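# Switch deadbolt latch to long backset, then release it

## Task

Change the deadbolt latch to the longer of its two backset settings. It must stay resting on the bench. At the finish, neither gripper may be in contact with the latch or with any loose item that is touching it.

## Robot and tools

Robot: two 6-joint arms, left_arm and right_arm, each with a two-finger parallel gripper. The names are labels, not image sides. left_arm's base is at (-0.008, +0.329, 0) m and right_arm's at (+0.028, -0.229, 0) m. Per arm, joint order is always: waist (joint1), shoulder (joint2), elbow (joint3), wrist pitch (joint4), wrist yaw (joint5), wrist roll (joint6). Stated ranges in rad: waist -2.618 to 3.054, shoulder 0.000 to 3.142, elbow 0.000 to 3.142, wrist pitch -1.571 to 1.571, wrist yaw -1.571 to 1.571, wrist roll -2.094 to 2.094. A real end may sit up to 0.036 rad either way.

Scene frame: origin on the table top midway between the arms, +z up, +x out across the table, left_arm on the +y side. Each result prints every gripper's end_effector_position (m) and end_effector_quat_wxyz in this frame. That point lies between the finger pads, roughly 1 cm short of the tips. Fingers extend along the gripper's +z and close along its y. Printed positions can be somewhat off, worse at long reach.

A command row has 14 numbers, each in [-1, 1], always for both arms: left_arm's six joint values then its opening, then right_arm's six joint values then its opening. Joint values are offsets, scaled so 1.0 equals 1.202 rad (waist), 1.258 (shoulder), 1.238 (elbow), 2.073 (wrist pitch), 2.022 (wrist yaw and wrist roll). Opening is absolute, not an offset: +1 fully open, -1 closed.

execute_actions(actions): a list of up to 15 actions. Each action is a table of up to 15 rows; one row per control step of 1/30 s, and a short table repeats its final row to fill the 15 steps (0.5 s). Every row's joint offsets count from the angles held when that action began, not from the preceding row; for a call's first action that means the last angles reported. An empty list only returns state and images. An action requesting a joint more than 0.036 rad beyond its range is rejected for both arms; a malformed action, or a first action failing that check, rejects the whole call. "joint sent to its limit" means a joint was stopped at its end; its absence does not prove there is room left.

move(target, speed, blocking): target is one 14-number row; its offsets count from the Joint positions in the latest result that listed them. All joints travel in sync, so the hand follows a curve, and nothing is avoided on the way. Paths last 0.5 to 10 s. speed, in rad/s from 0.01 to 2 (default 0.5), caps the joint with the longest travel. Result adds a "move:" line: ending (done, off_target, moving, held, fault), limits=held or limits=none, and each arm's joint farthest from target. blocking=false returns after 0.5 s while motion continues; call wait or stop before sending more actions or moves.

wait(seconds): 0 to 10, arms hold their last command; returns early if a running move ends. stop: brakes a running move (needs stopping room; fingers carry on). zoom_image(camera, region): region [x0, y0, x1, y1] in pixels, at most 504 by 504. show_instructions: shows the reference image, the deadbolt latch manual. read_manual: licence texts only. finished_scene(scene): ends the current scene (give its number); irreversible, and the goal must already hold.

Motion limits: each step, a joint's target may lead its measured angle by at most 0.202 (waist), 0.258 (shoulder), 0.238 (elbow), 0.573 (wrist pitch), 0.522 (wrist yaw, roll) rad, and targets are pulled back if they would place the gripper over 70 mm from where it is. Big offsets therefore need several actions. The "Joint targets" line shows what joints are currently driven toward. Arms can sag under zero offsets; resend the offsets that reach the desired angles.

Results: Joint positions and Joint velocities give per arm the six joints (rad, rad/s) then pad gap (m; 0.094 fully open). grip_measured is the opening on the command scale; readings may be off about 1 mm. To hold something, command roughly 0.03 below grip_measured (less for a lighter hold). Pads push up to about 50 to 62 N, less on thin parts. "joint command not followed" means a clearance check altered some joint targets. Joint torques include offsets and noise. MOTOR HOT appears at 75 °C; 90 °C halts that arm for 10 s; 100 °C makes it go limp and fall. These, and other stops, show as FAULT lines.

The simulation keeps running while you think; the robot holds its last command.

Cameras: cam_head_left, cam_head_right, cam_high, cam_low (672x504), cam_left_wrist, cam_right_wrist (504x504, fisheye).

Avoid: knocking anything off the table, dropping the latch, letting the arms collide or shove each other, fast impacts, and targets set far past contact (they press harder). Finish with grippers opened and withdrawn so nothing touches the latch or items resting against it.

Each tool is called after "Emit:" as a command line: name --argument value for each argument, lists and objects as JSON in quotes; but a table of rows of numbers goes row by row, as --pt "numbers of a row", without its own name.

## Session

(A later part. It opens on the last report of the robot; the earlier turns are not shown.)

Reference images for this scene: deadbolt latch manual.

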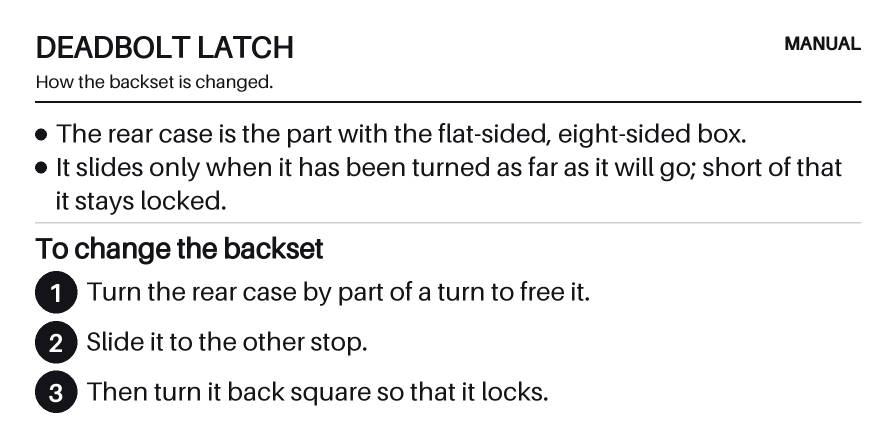

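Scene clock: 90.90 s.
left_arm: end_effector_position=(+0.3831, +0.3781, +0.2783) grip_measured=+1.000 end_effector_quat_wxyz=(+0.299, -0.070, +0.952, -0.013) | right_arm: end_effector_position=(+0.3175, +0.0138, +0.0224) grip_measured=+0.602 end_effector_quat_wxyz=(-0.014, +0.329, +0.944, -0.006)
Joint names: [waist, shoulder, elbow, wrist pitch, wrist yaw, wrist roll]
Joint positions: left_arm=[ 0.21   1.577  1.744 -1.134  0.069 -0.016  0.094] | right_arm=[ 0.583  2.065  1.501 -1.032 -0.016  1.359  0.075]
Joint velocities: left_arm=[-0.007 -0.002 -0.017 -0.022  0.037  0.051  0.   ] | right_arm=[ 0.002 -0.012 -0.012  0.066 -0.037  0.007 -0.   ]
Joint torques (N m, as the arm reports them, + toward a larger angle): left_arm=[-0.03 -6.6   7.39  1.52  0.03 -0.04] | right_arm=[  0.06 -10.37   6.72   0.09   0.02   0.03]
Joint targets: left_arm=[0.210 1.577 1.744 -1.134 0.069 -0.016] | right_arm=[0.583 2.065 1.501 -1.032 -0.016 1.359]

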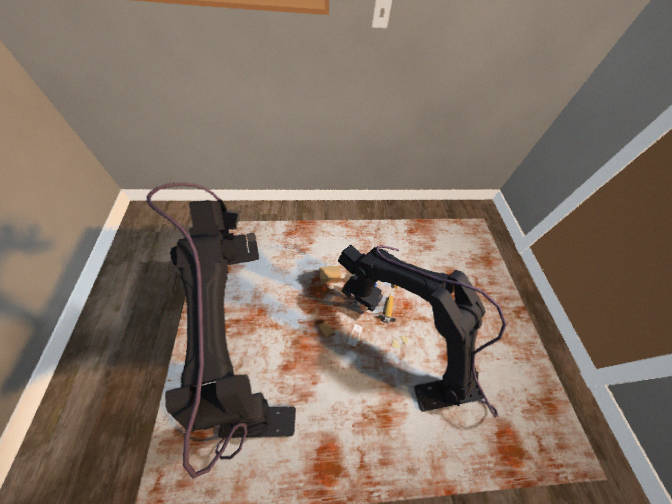

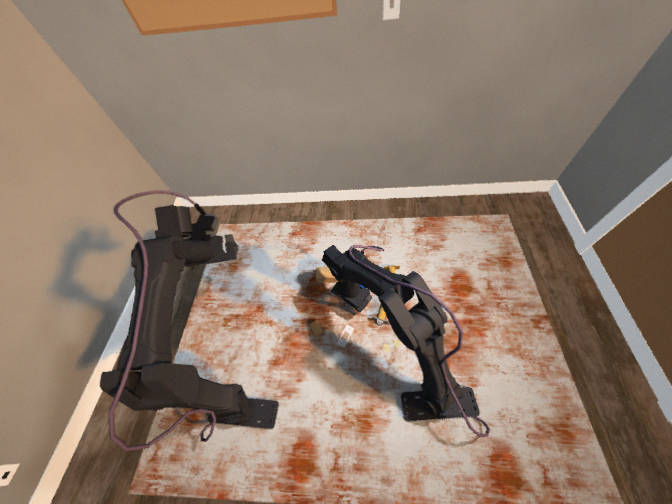

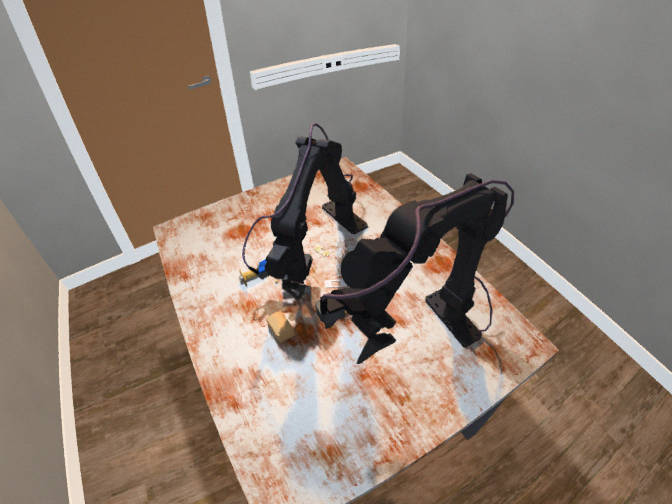

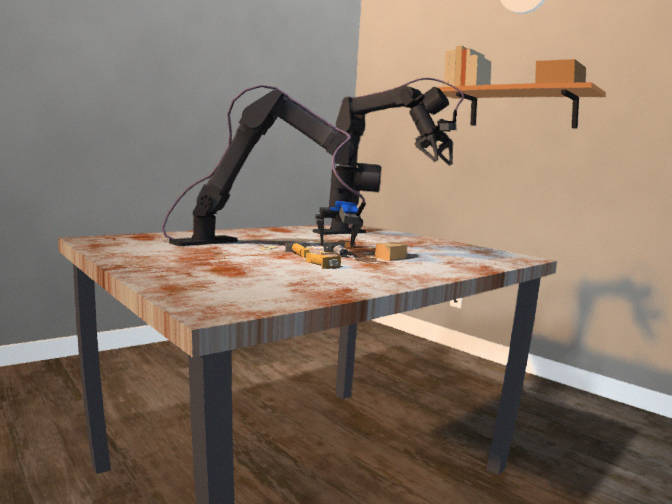

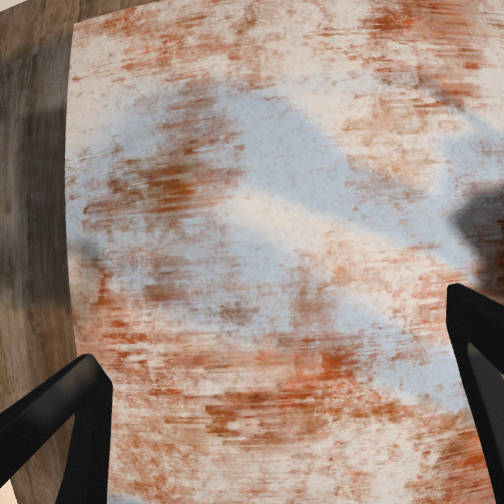

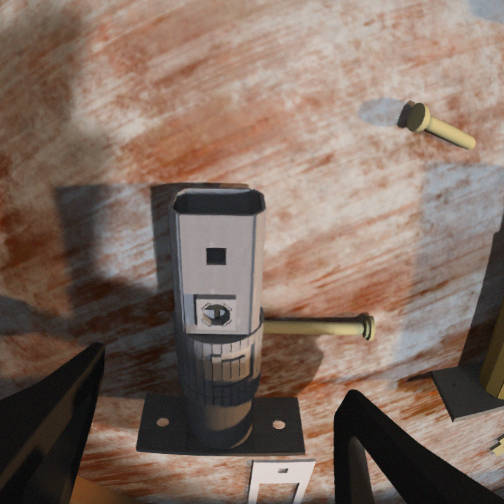

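Emit:
execute_actions --actions '[[[0,0,0,0,0,0,1,0,0,0,0,0,0,0.25]],[[0,0,0,0,0,0,1,0,0,0,0,0,0,0.1]],[[0,0,0,0,0,0,1,0,0,0,0,0,0,0.1]]]'

Emit:
zoom_image --camera "cam_right_wrist" --region '[60,300,400,504]'

Scene clock: 100.67 s.
left_arm: end_effector_position=(+0.3831, +0.3781, +0.2783) grip_measured=+1.000 end_effector_quat_wxyz=(+0.299, -0.070, +0.952, -0.013) | right_arm: end_effector_position=(+0.3175, +0.0138, +0.0224) grip_measured=+0.102 end_effector_quat_wxyz=(-0.014, +0.329, +0.944, -0.006)
Joint names: [waist, shoulder, elbow, wrist pitch, wrist yaw, wrist roll]
Joint positions: left_arm=[ 0.21   1.577  1.744 -1.134  0.069 -0.016  0.094] | right_arm=[ 0.583  2.065  1.501 -1.032 -0.016  1.359  0.052]
Joint velocities: left_arm=[-0.007  0.002 -0.012 -0.022  0.022 -0.037  0.   ] | right_arm=[-0.002 -0.007  0.007  0.007 -0.037  0.066 -0.   ]
Joint torques (N m, as the arm reports them, + toward a larger angle): left_arm=[-0.04 -6.59  7.36  1.51  0.02 -0.05] | right_arm=[ -0.18 -10.37   6.76   0.07   0.01   0.  ]
Joint targets: left_arm=[0.210 1.577 1.744 -1.134 0.069 -0.016] | right_arm=[0.583 2.065 1.501 -1.032 -0.016 1.359]

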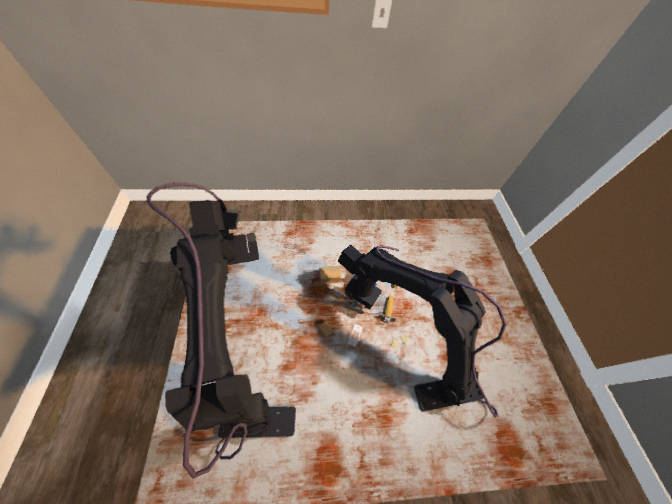

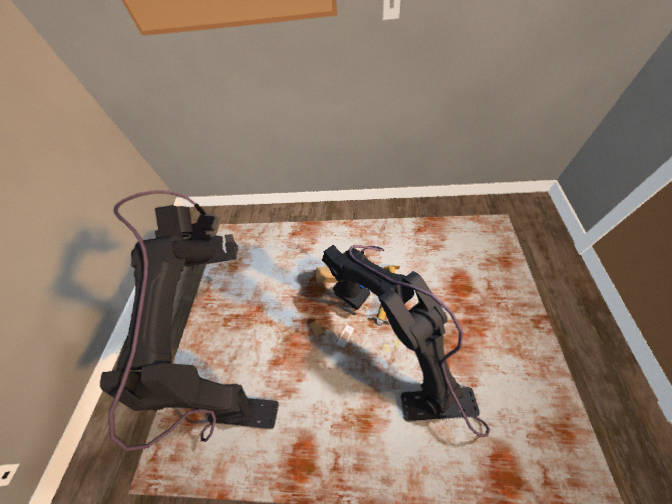

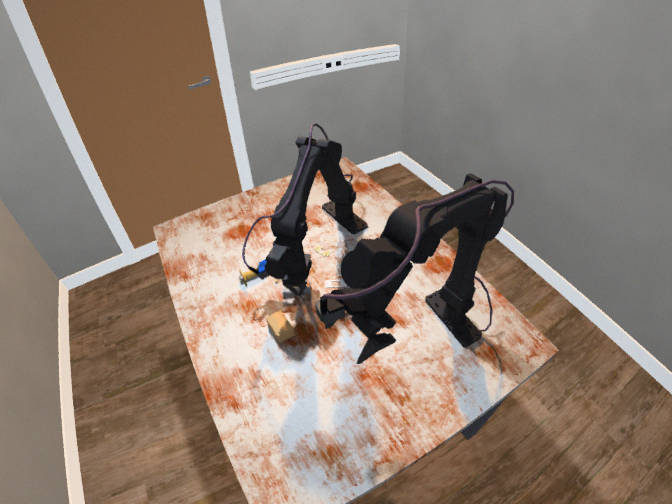

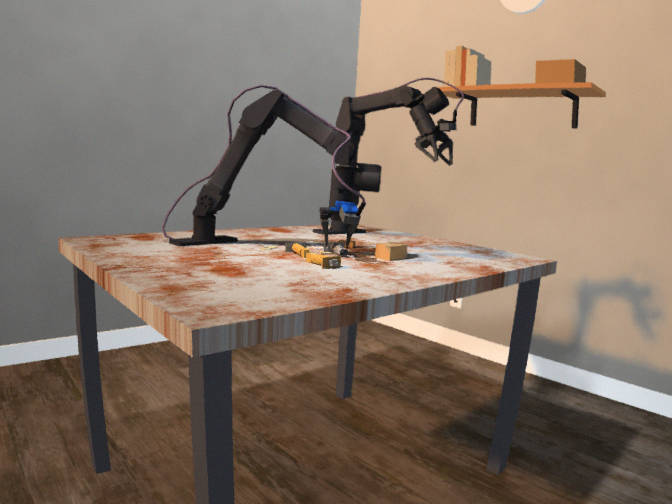

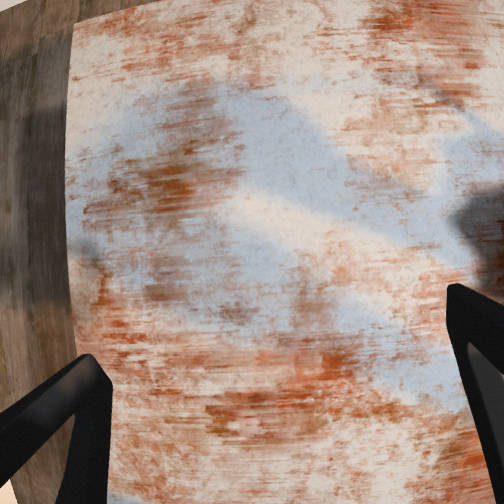

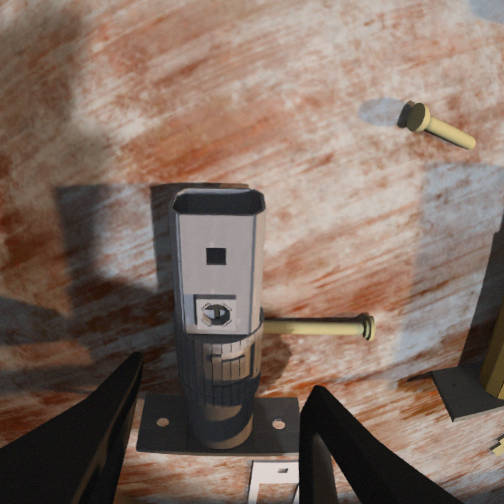

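Region (60, 300, 400, 504) of cam_right_wrist's 504x504 image, scaled by 1.482, with more detail than that image has; it fills the top 302 rows of this view, and the rest is white.

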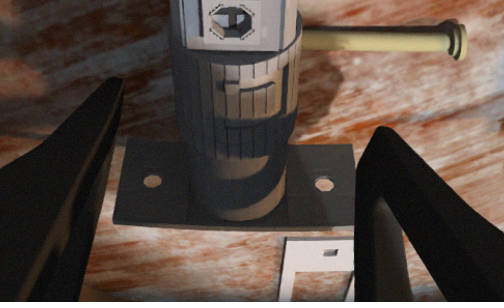

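Emit:
execute_actions --actions '[[[0,0,0,0,0,0,1,0,0,0,0,0,0,0.6]],[[0,0,0,0,0,0,1,0.02,-0.02,-0.045,0.015,0,0.008,0.6]],[[0,0,0,0,0,0,1,0,0,0,0,0,0,0.6]]]'

Scene clock: 110.13 s.
left_arm: end_effector_position=(+0.3831, +0.3781, +0.2783) grip_measured=+1.000 end_effector_quat_wxyz=(+0.299, -0.070, +0.952, -0.013) | right_arm: end_effector_position=(+0.3104, +0.0159, +0.0176) grip_measured=+0.598 end_effector_quat_wxyz=(-0.014, +0.324, +0.946, -0.007)
Joint names: [waist, shoulder, elbow, wrist pitch, wrist yaw, wrist roll]
Joint positions: left_arm=[ 0.21   1.577  1.744 -1.134  0.069 -0.016  0.094] | right_arm=[ 0.599  2.058  1.47  -1.01  -0.016  1.364  0.075]
Joint velocities: left_arm=[-0.007  0.012 -0.007  0.066 -0.051 -0.022  0.   ] | right_arm=[-0.002 -0.002 -0.007 -0.007 -0.022 -0.022 -0.001]
Joint torques (N m, as the arm reports them, + toward a larger angle): left_arm=[-0.04 -6.65  7.4   1.51  0.02 -0.04] | right_arm=[ -0.06 -10.27   6.7    0.11   0.     0.03]
Joint targets: left_arm=[0.210 1.577 1.744 -1.134 0.069 -0.016] | right_arm=[0.599 2.058 1.470 -1.010 -0.016 1.364]

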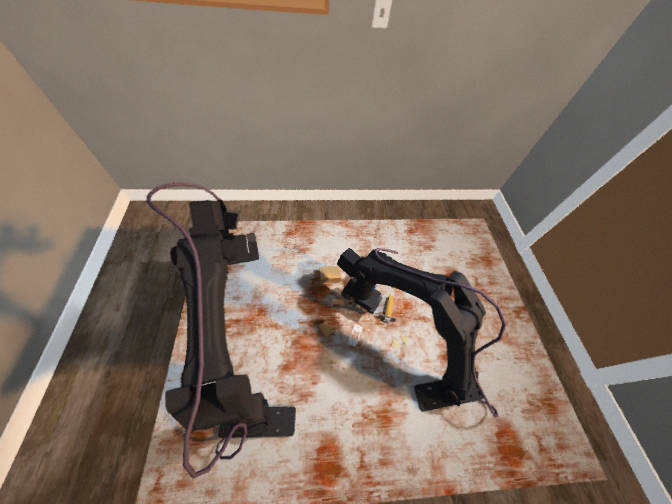

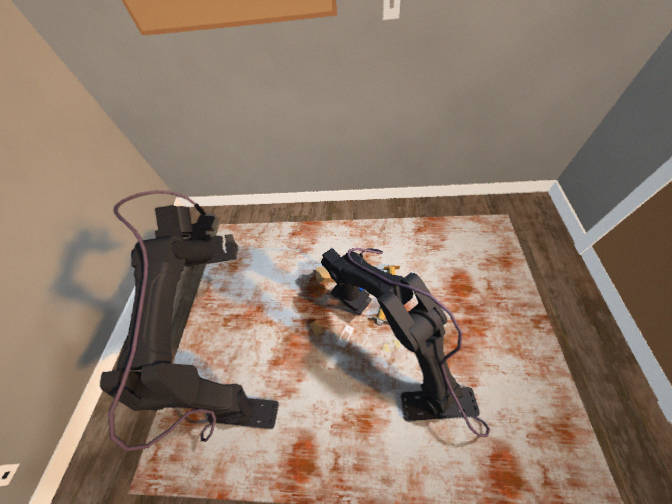

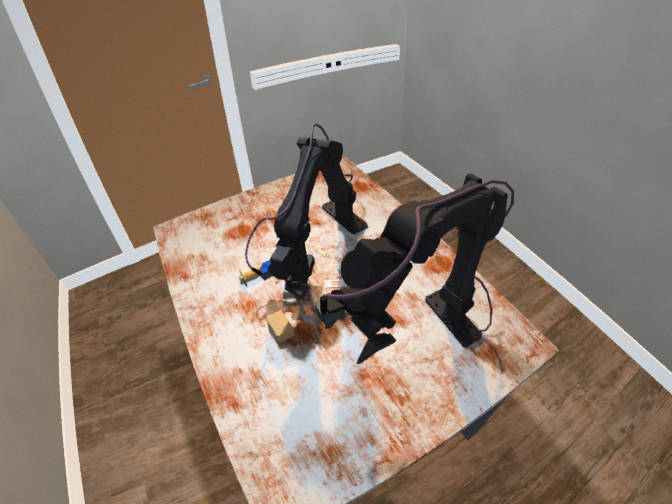

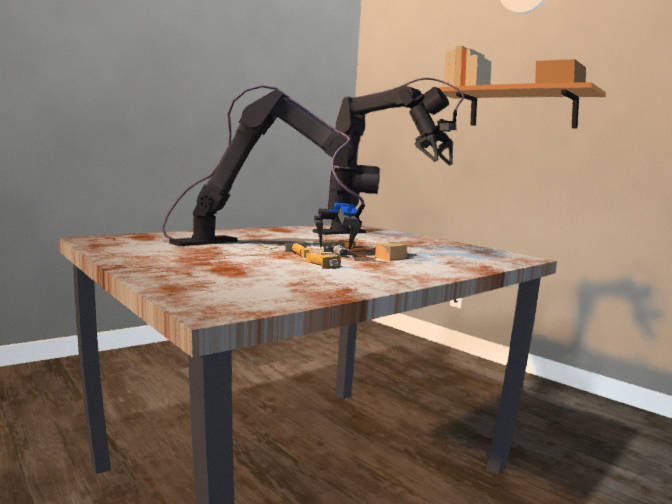

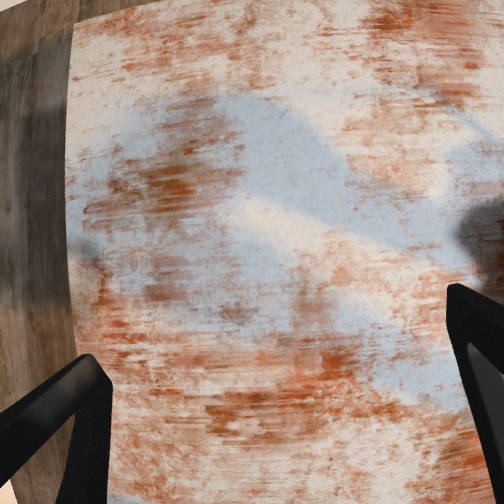

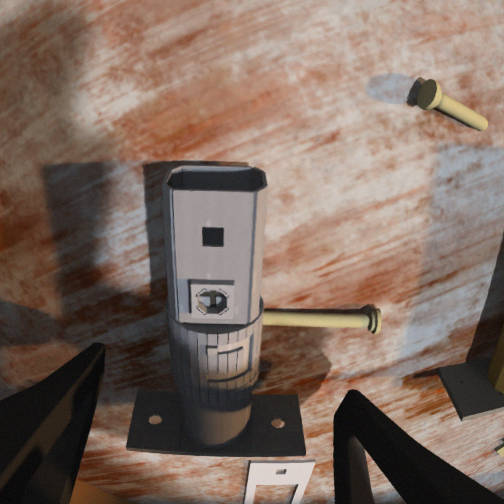

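Emit:
execute_actions --actions '[[[0,0,0,0,0,0,1,0,0,0,0,0,0,0.2]],[[0,0,0,0,0,0,1,0,0,0,0,0,0,0.0]],[[0,0,0,0,0,0,1,0,0,0,0,0,0,-0.05]]]'

Scene clock: 116.70 s.
left_arm: end_effector_position=(+0.3831, +0.3781, +0.2783) grip_measured=+1.000 end_effector_quat_wxyz=(+0.299, -0.070, +0.952, -0.013) | right_arm: end_effector_position=(+0.3104, +0.0159, +0.0176) grip_measured=-0.048 end_effector_quat_wxyz=(-0.014, +0.324, +0.946, -0.007)
Joint names: [waist, shoulder, elbow, wrist pitch, wrist yaw, wrist roll]
Joint positions: left_arm=[ 0.21   1.577  1.744 -1.134  0.069 -0.016  0.094] | right_arm=[ 0.599  2.058  1.47  -1.01  -0.016  1.364  0.045]
Joint velocities: left_arm=[ 0.002  0.017 -0.002 -0.007  0.066 -0.007  0.   ] | right_arm=[ 0.012 -0.012  0.002  0.022 -0.066  0.007  0.   ]
Joint torques (N m, as the arm reports them, + toward a larger angle): left_arm=[ 0.01 -6.61  7.39  1.51  0.   -0.04] | right_arm=[  0.   -10.21   6.6    0.05   0.01   0.  ]
Joint targets: left_arm=[0.210 1.577 1.744 -1.134 0.069 -0.016] | right_arm=[0.599 2.058 1.470 -1.010 -0.016 1.364]

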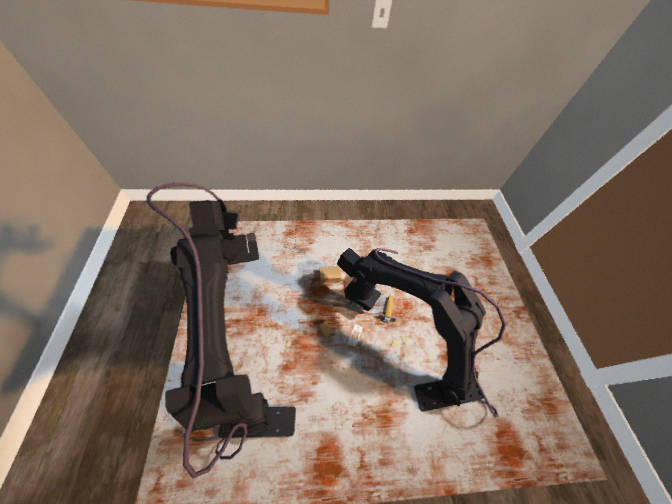

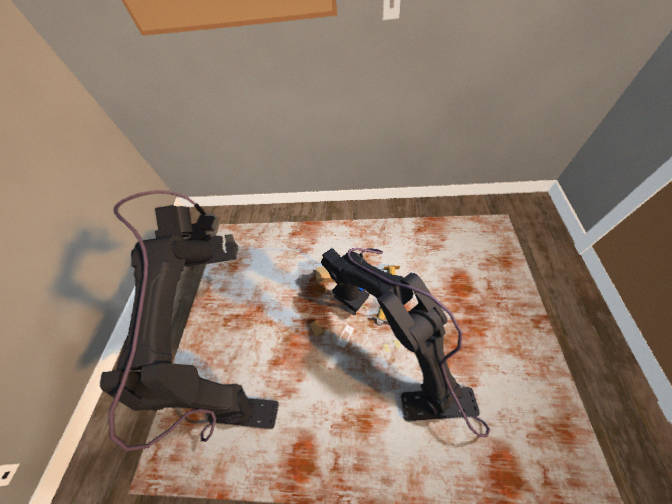

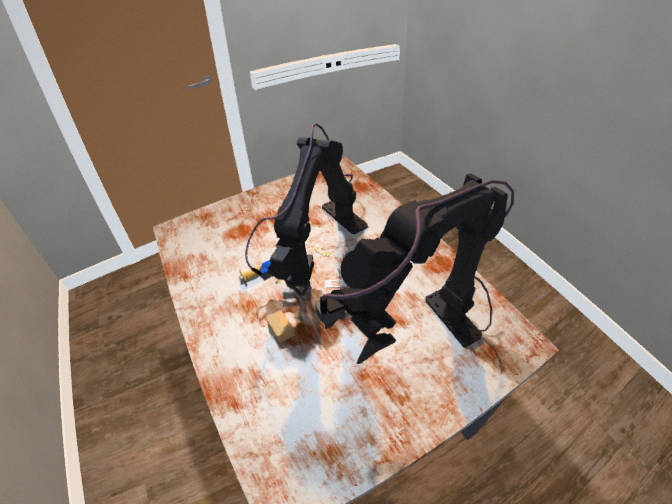

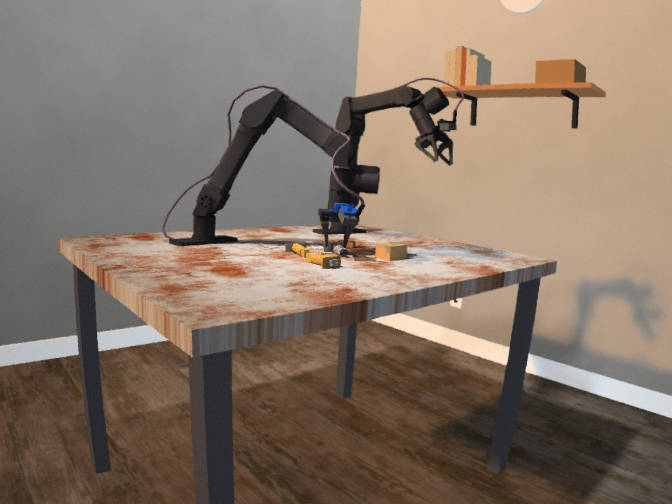

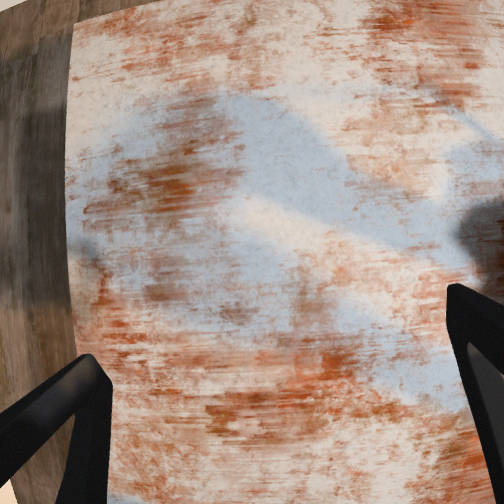

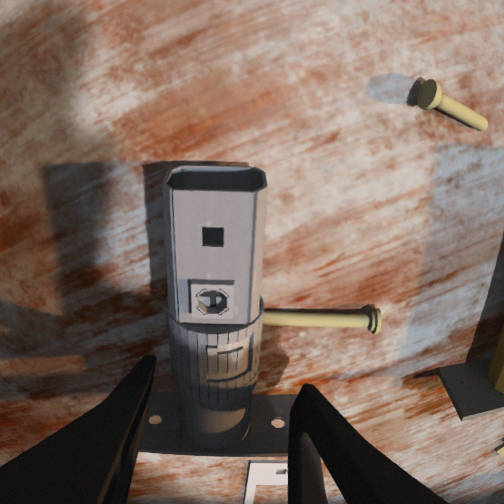

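Emit:
execute_actions --actions '[[[0,0,0,0,0,0,1,0,0,0,0,0,0,0.5]],[[0,0,0,0,0,0,1,0.036,-0.04,-0.045,0.009,0,0.02,0.5]],[[0,0,0,0,0,0,1,0,0,0,0,0,0,0.5]]]'

Scene clock: 126.80 s.
left_arm: end_effector_position=(+0.3831, +0.3781, +0.2783) grip_measured=+1.000 end_effector_quat_wxyz=(+0.299, -0.070, +0.952, -0.013) | right_arm: end_effector_position=(+0.2974, +0.0246, +0.0226) grip_measured=+0.498 end_effector_quat_wxyz=(-0.010, +0.318, +0.948, -0.001)
Joint names: [waist, shoulder, elbow, wrist pitch, wrist yaw, wrist roll]
Joint positions: left_arm=[ 0.21   1.577  1.744 -1.134  0.069 -0.016  0.094] | right_arm=[ 0.64   2.024  1.44  -0.998 -0.016  1.393  0.07 ]
Joint velocities: left_arm=[ 0.002  0.017  0.002 -0.037 -0.037  0.022  0.   ] | right_arm=[ 0.012 -0.002 -0.002 -0.022  0.037 -0.007 -0.   ]
Joint torques (N m, as the arm reports them, + toward a larger angle): left_arm=[ 0.   -6.63  7.36  1.51  0.02 -0.04] | right_arm=[ -0.11 -10.01   6.67   0.13  -0.02   0.05]
Joint targets: left_arm=[0.210 1.577 1.744 -1.134 0.069 -0.016] | right_arm=[0.640 2.024 1.440 -0.998 -0.016 1.393]

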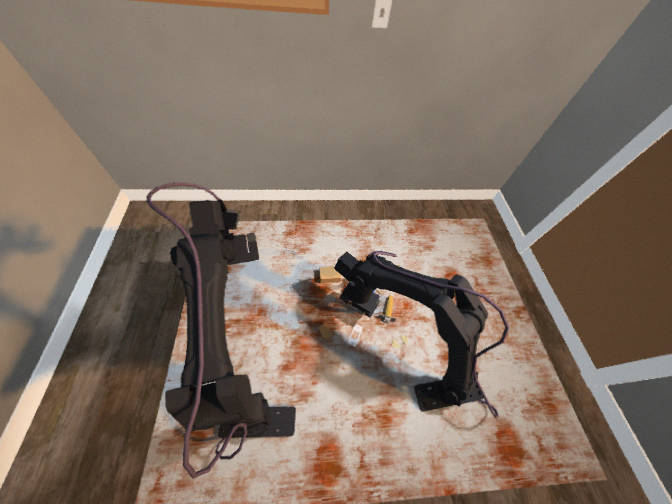

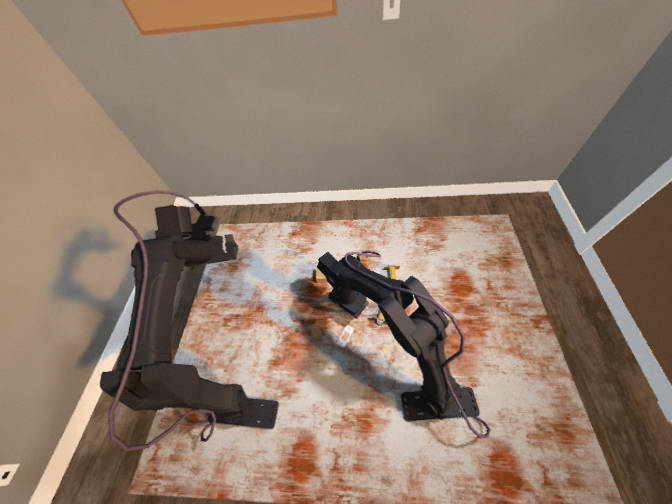

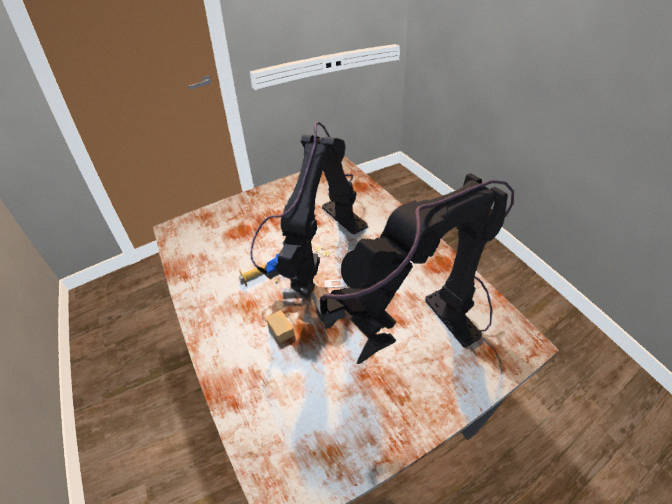

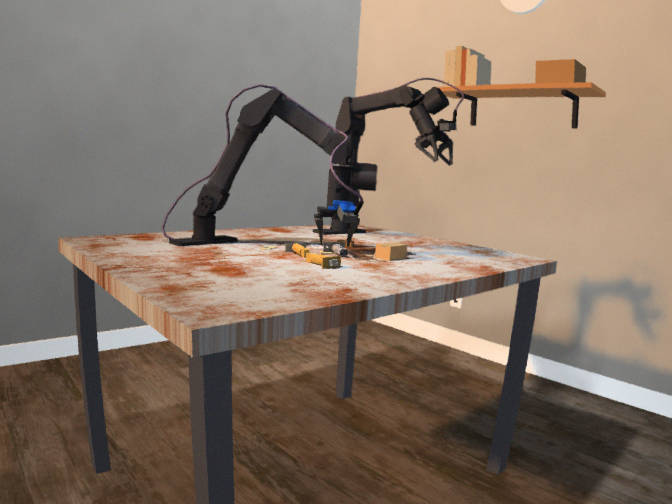

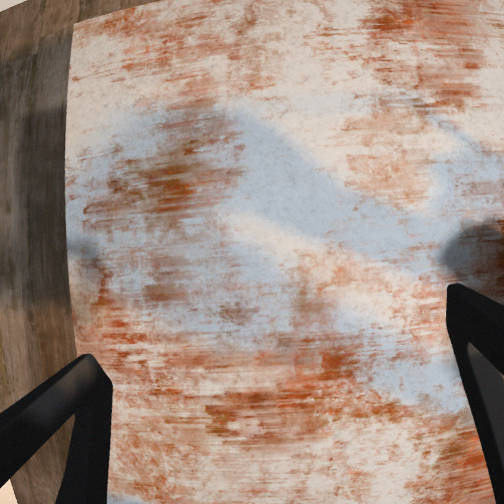

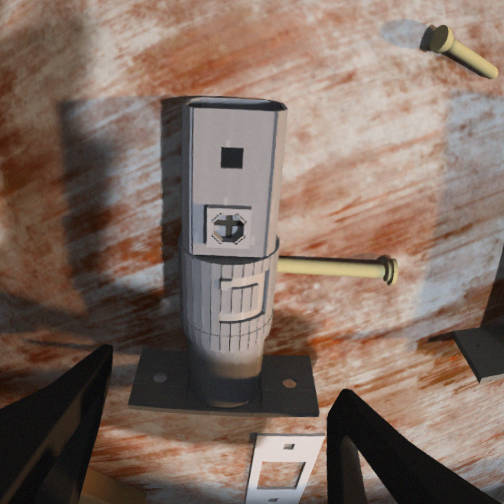

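Emit:
execute_actions --actions '[[[0,0,0,0,0,0,1,0,0.005,-0.03,0.015,0,0,0.5]],[[0,0,0,0,0,0,1,0,0,0,0,0,0,0.25]],[[0,0,0,0,0,0,1,0,0,0,0,0,0,0.05]],[[0,0,0,0,0,0,1,0,0,0,0,0,0,0.05]]]'

Scene clock: 134.10 s.
left_arm: end_effector_position=(+0.3831, +0.3781, +0.2783) grip_measured=+1.000 end_effector_quat_wxyz=(+0.299, -0.070, +0.952, -0.013) | right_arm: end_effector_position=(+0.2988, +0.0259, +0.0200) grip_measured=+0.159 end_effector_quat_wxyz=(-0.007, +0.318, +0.948, +0.004)
Joint names: [waist, shoulder, elbow, wrist pitch, wrist yaw, wrist roll]
Joint positions: left_arm=[ 0.21   1.577  1.744 -1.134  0.069 -0.016  0.094] | right_arm=[ 0.64   2.024  1.429 -0.976 -0.016  1.393  0.054]
Joint velocities: left_arm=[-0.002 -0.012 -0.007  0.007  0.007 -0.081  0.   ] | right_arm=[-0.007  0.002 -0.017  0.051 -0.037 -0.007 -0.001]
Joint torques (N m, as the arm reports them, + toward a larger angle): left_arm=[-0.02 -6.63  7.4   1.52  0.02 -0.03] | right_arm=[  0.09 -10.12   6.71   0.14   0.03   0.  ]
Joint targets: left_arm=[0.210 1.577 1.744 -1.134 0.069 -0.016] | right_arm=[0.640 2.024 1.429 -0.976 -0.016 1.393]

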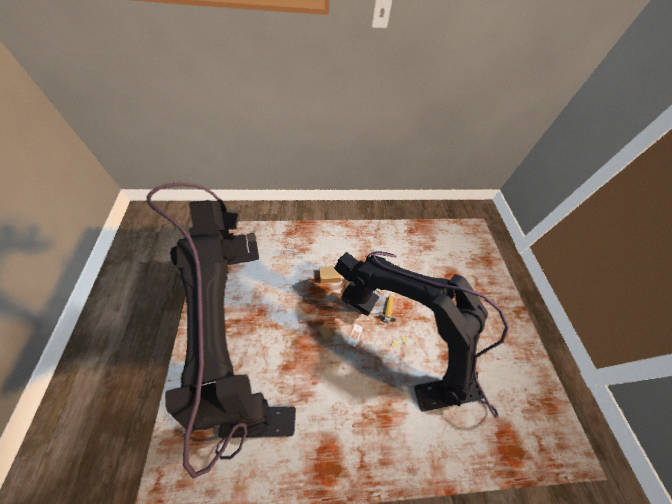

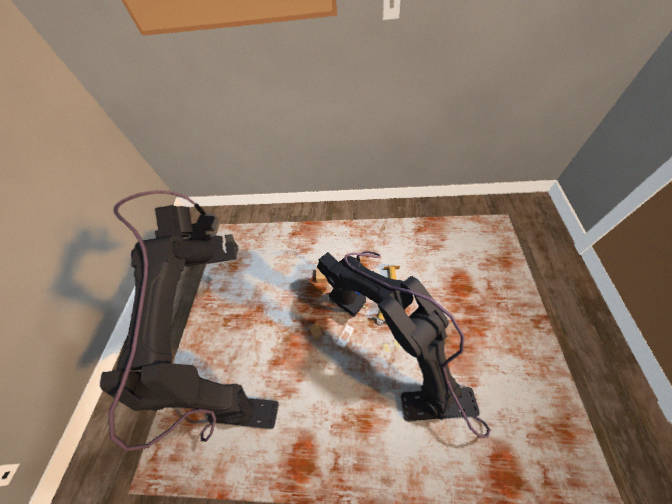

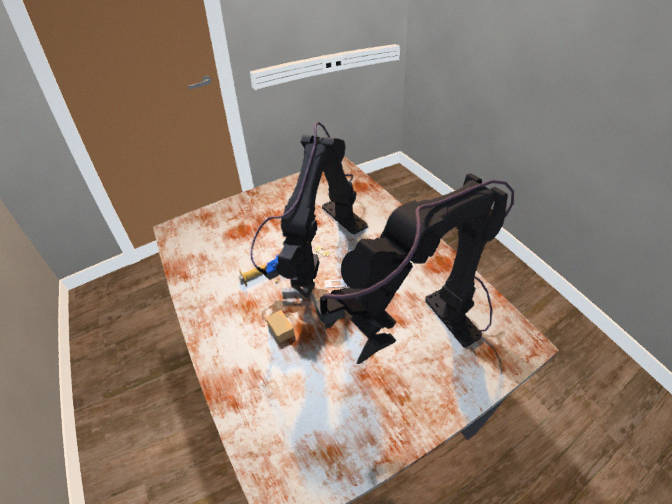

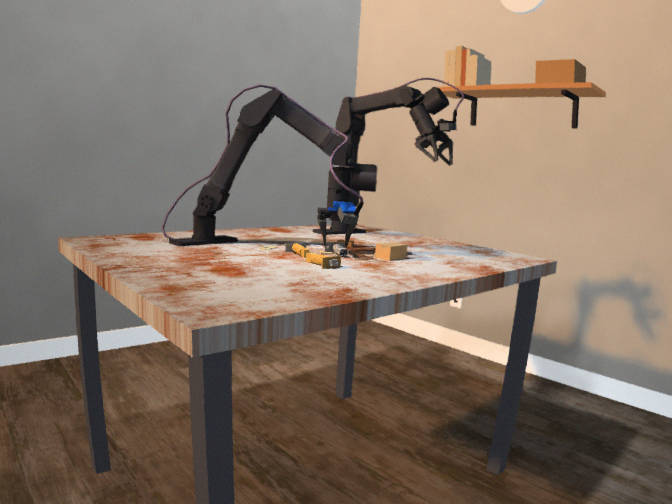

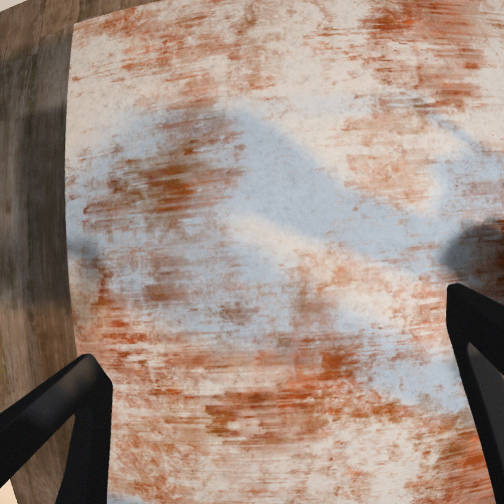

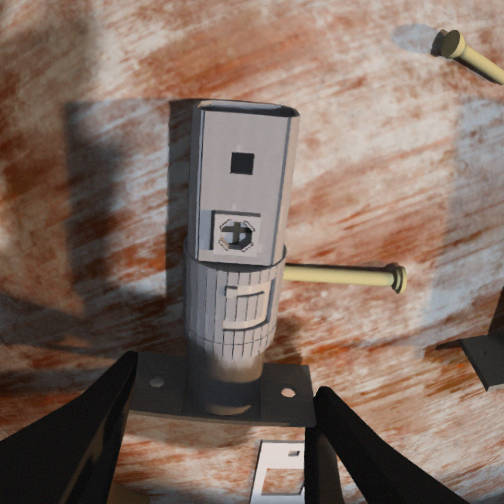

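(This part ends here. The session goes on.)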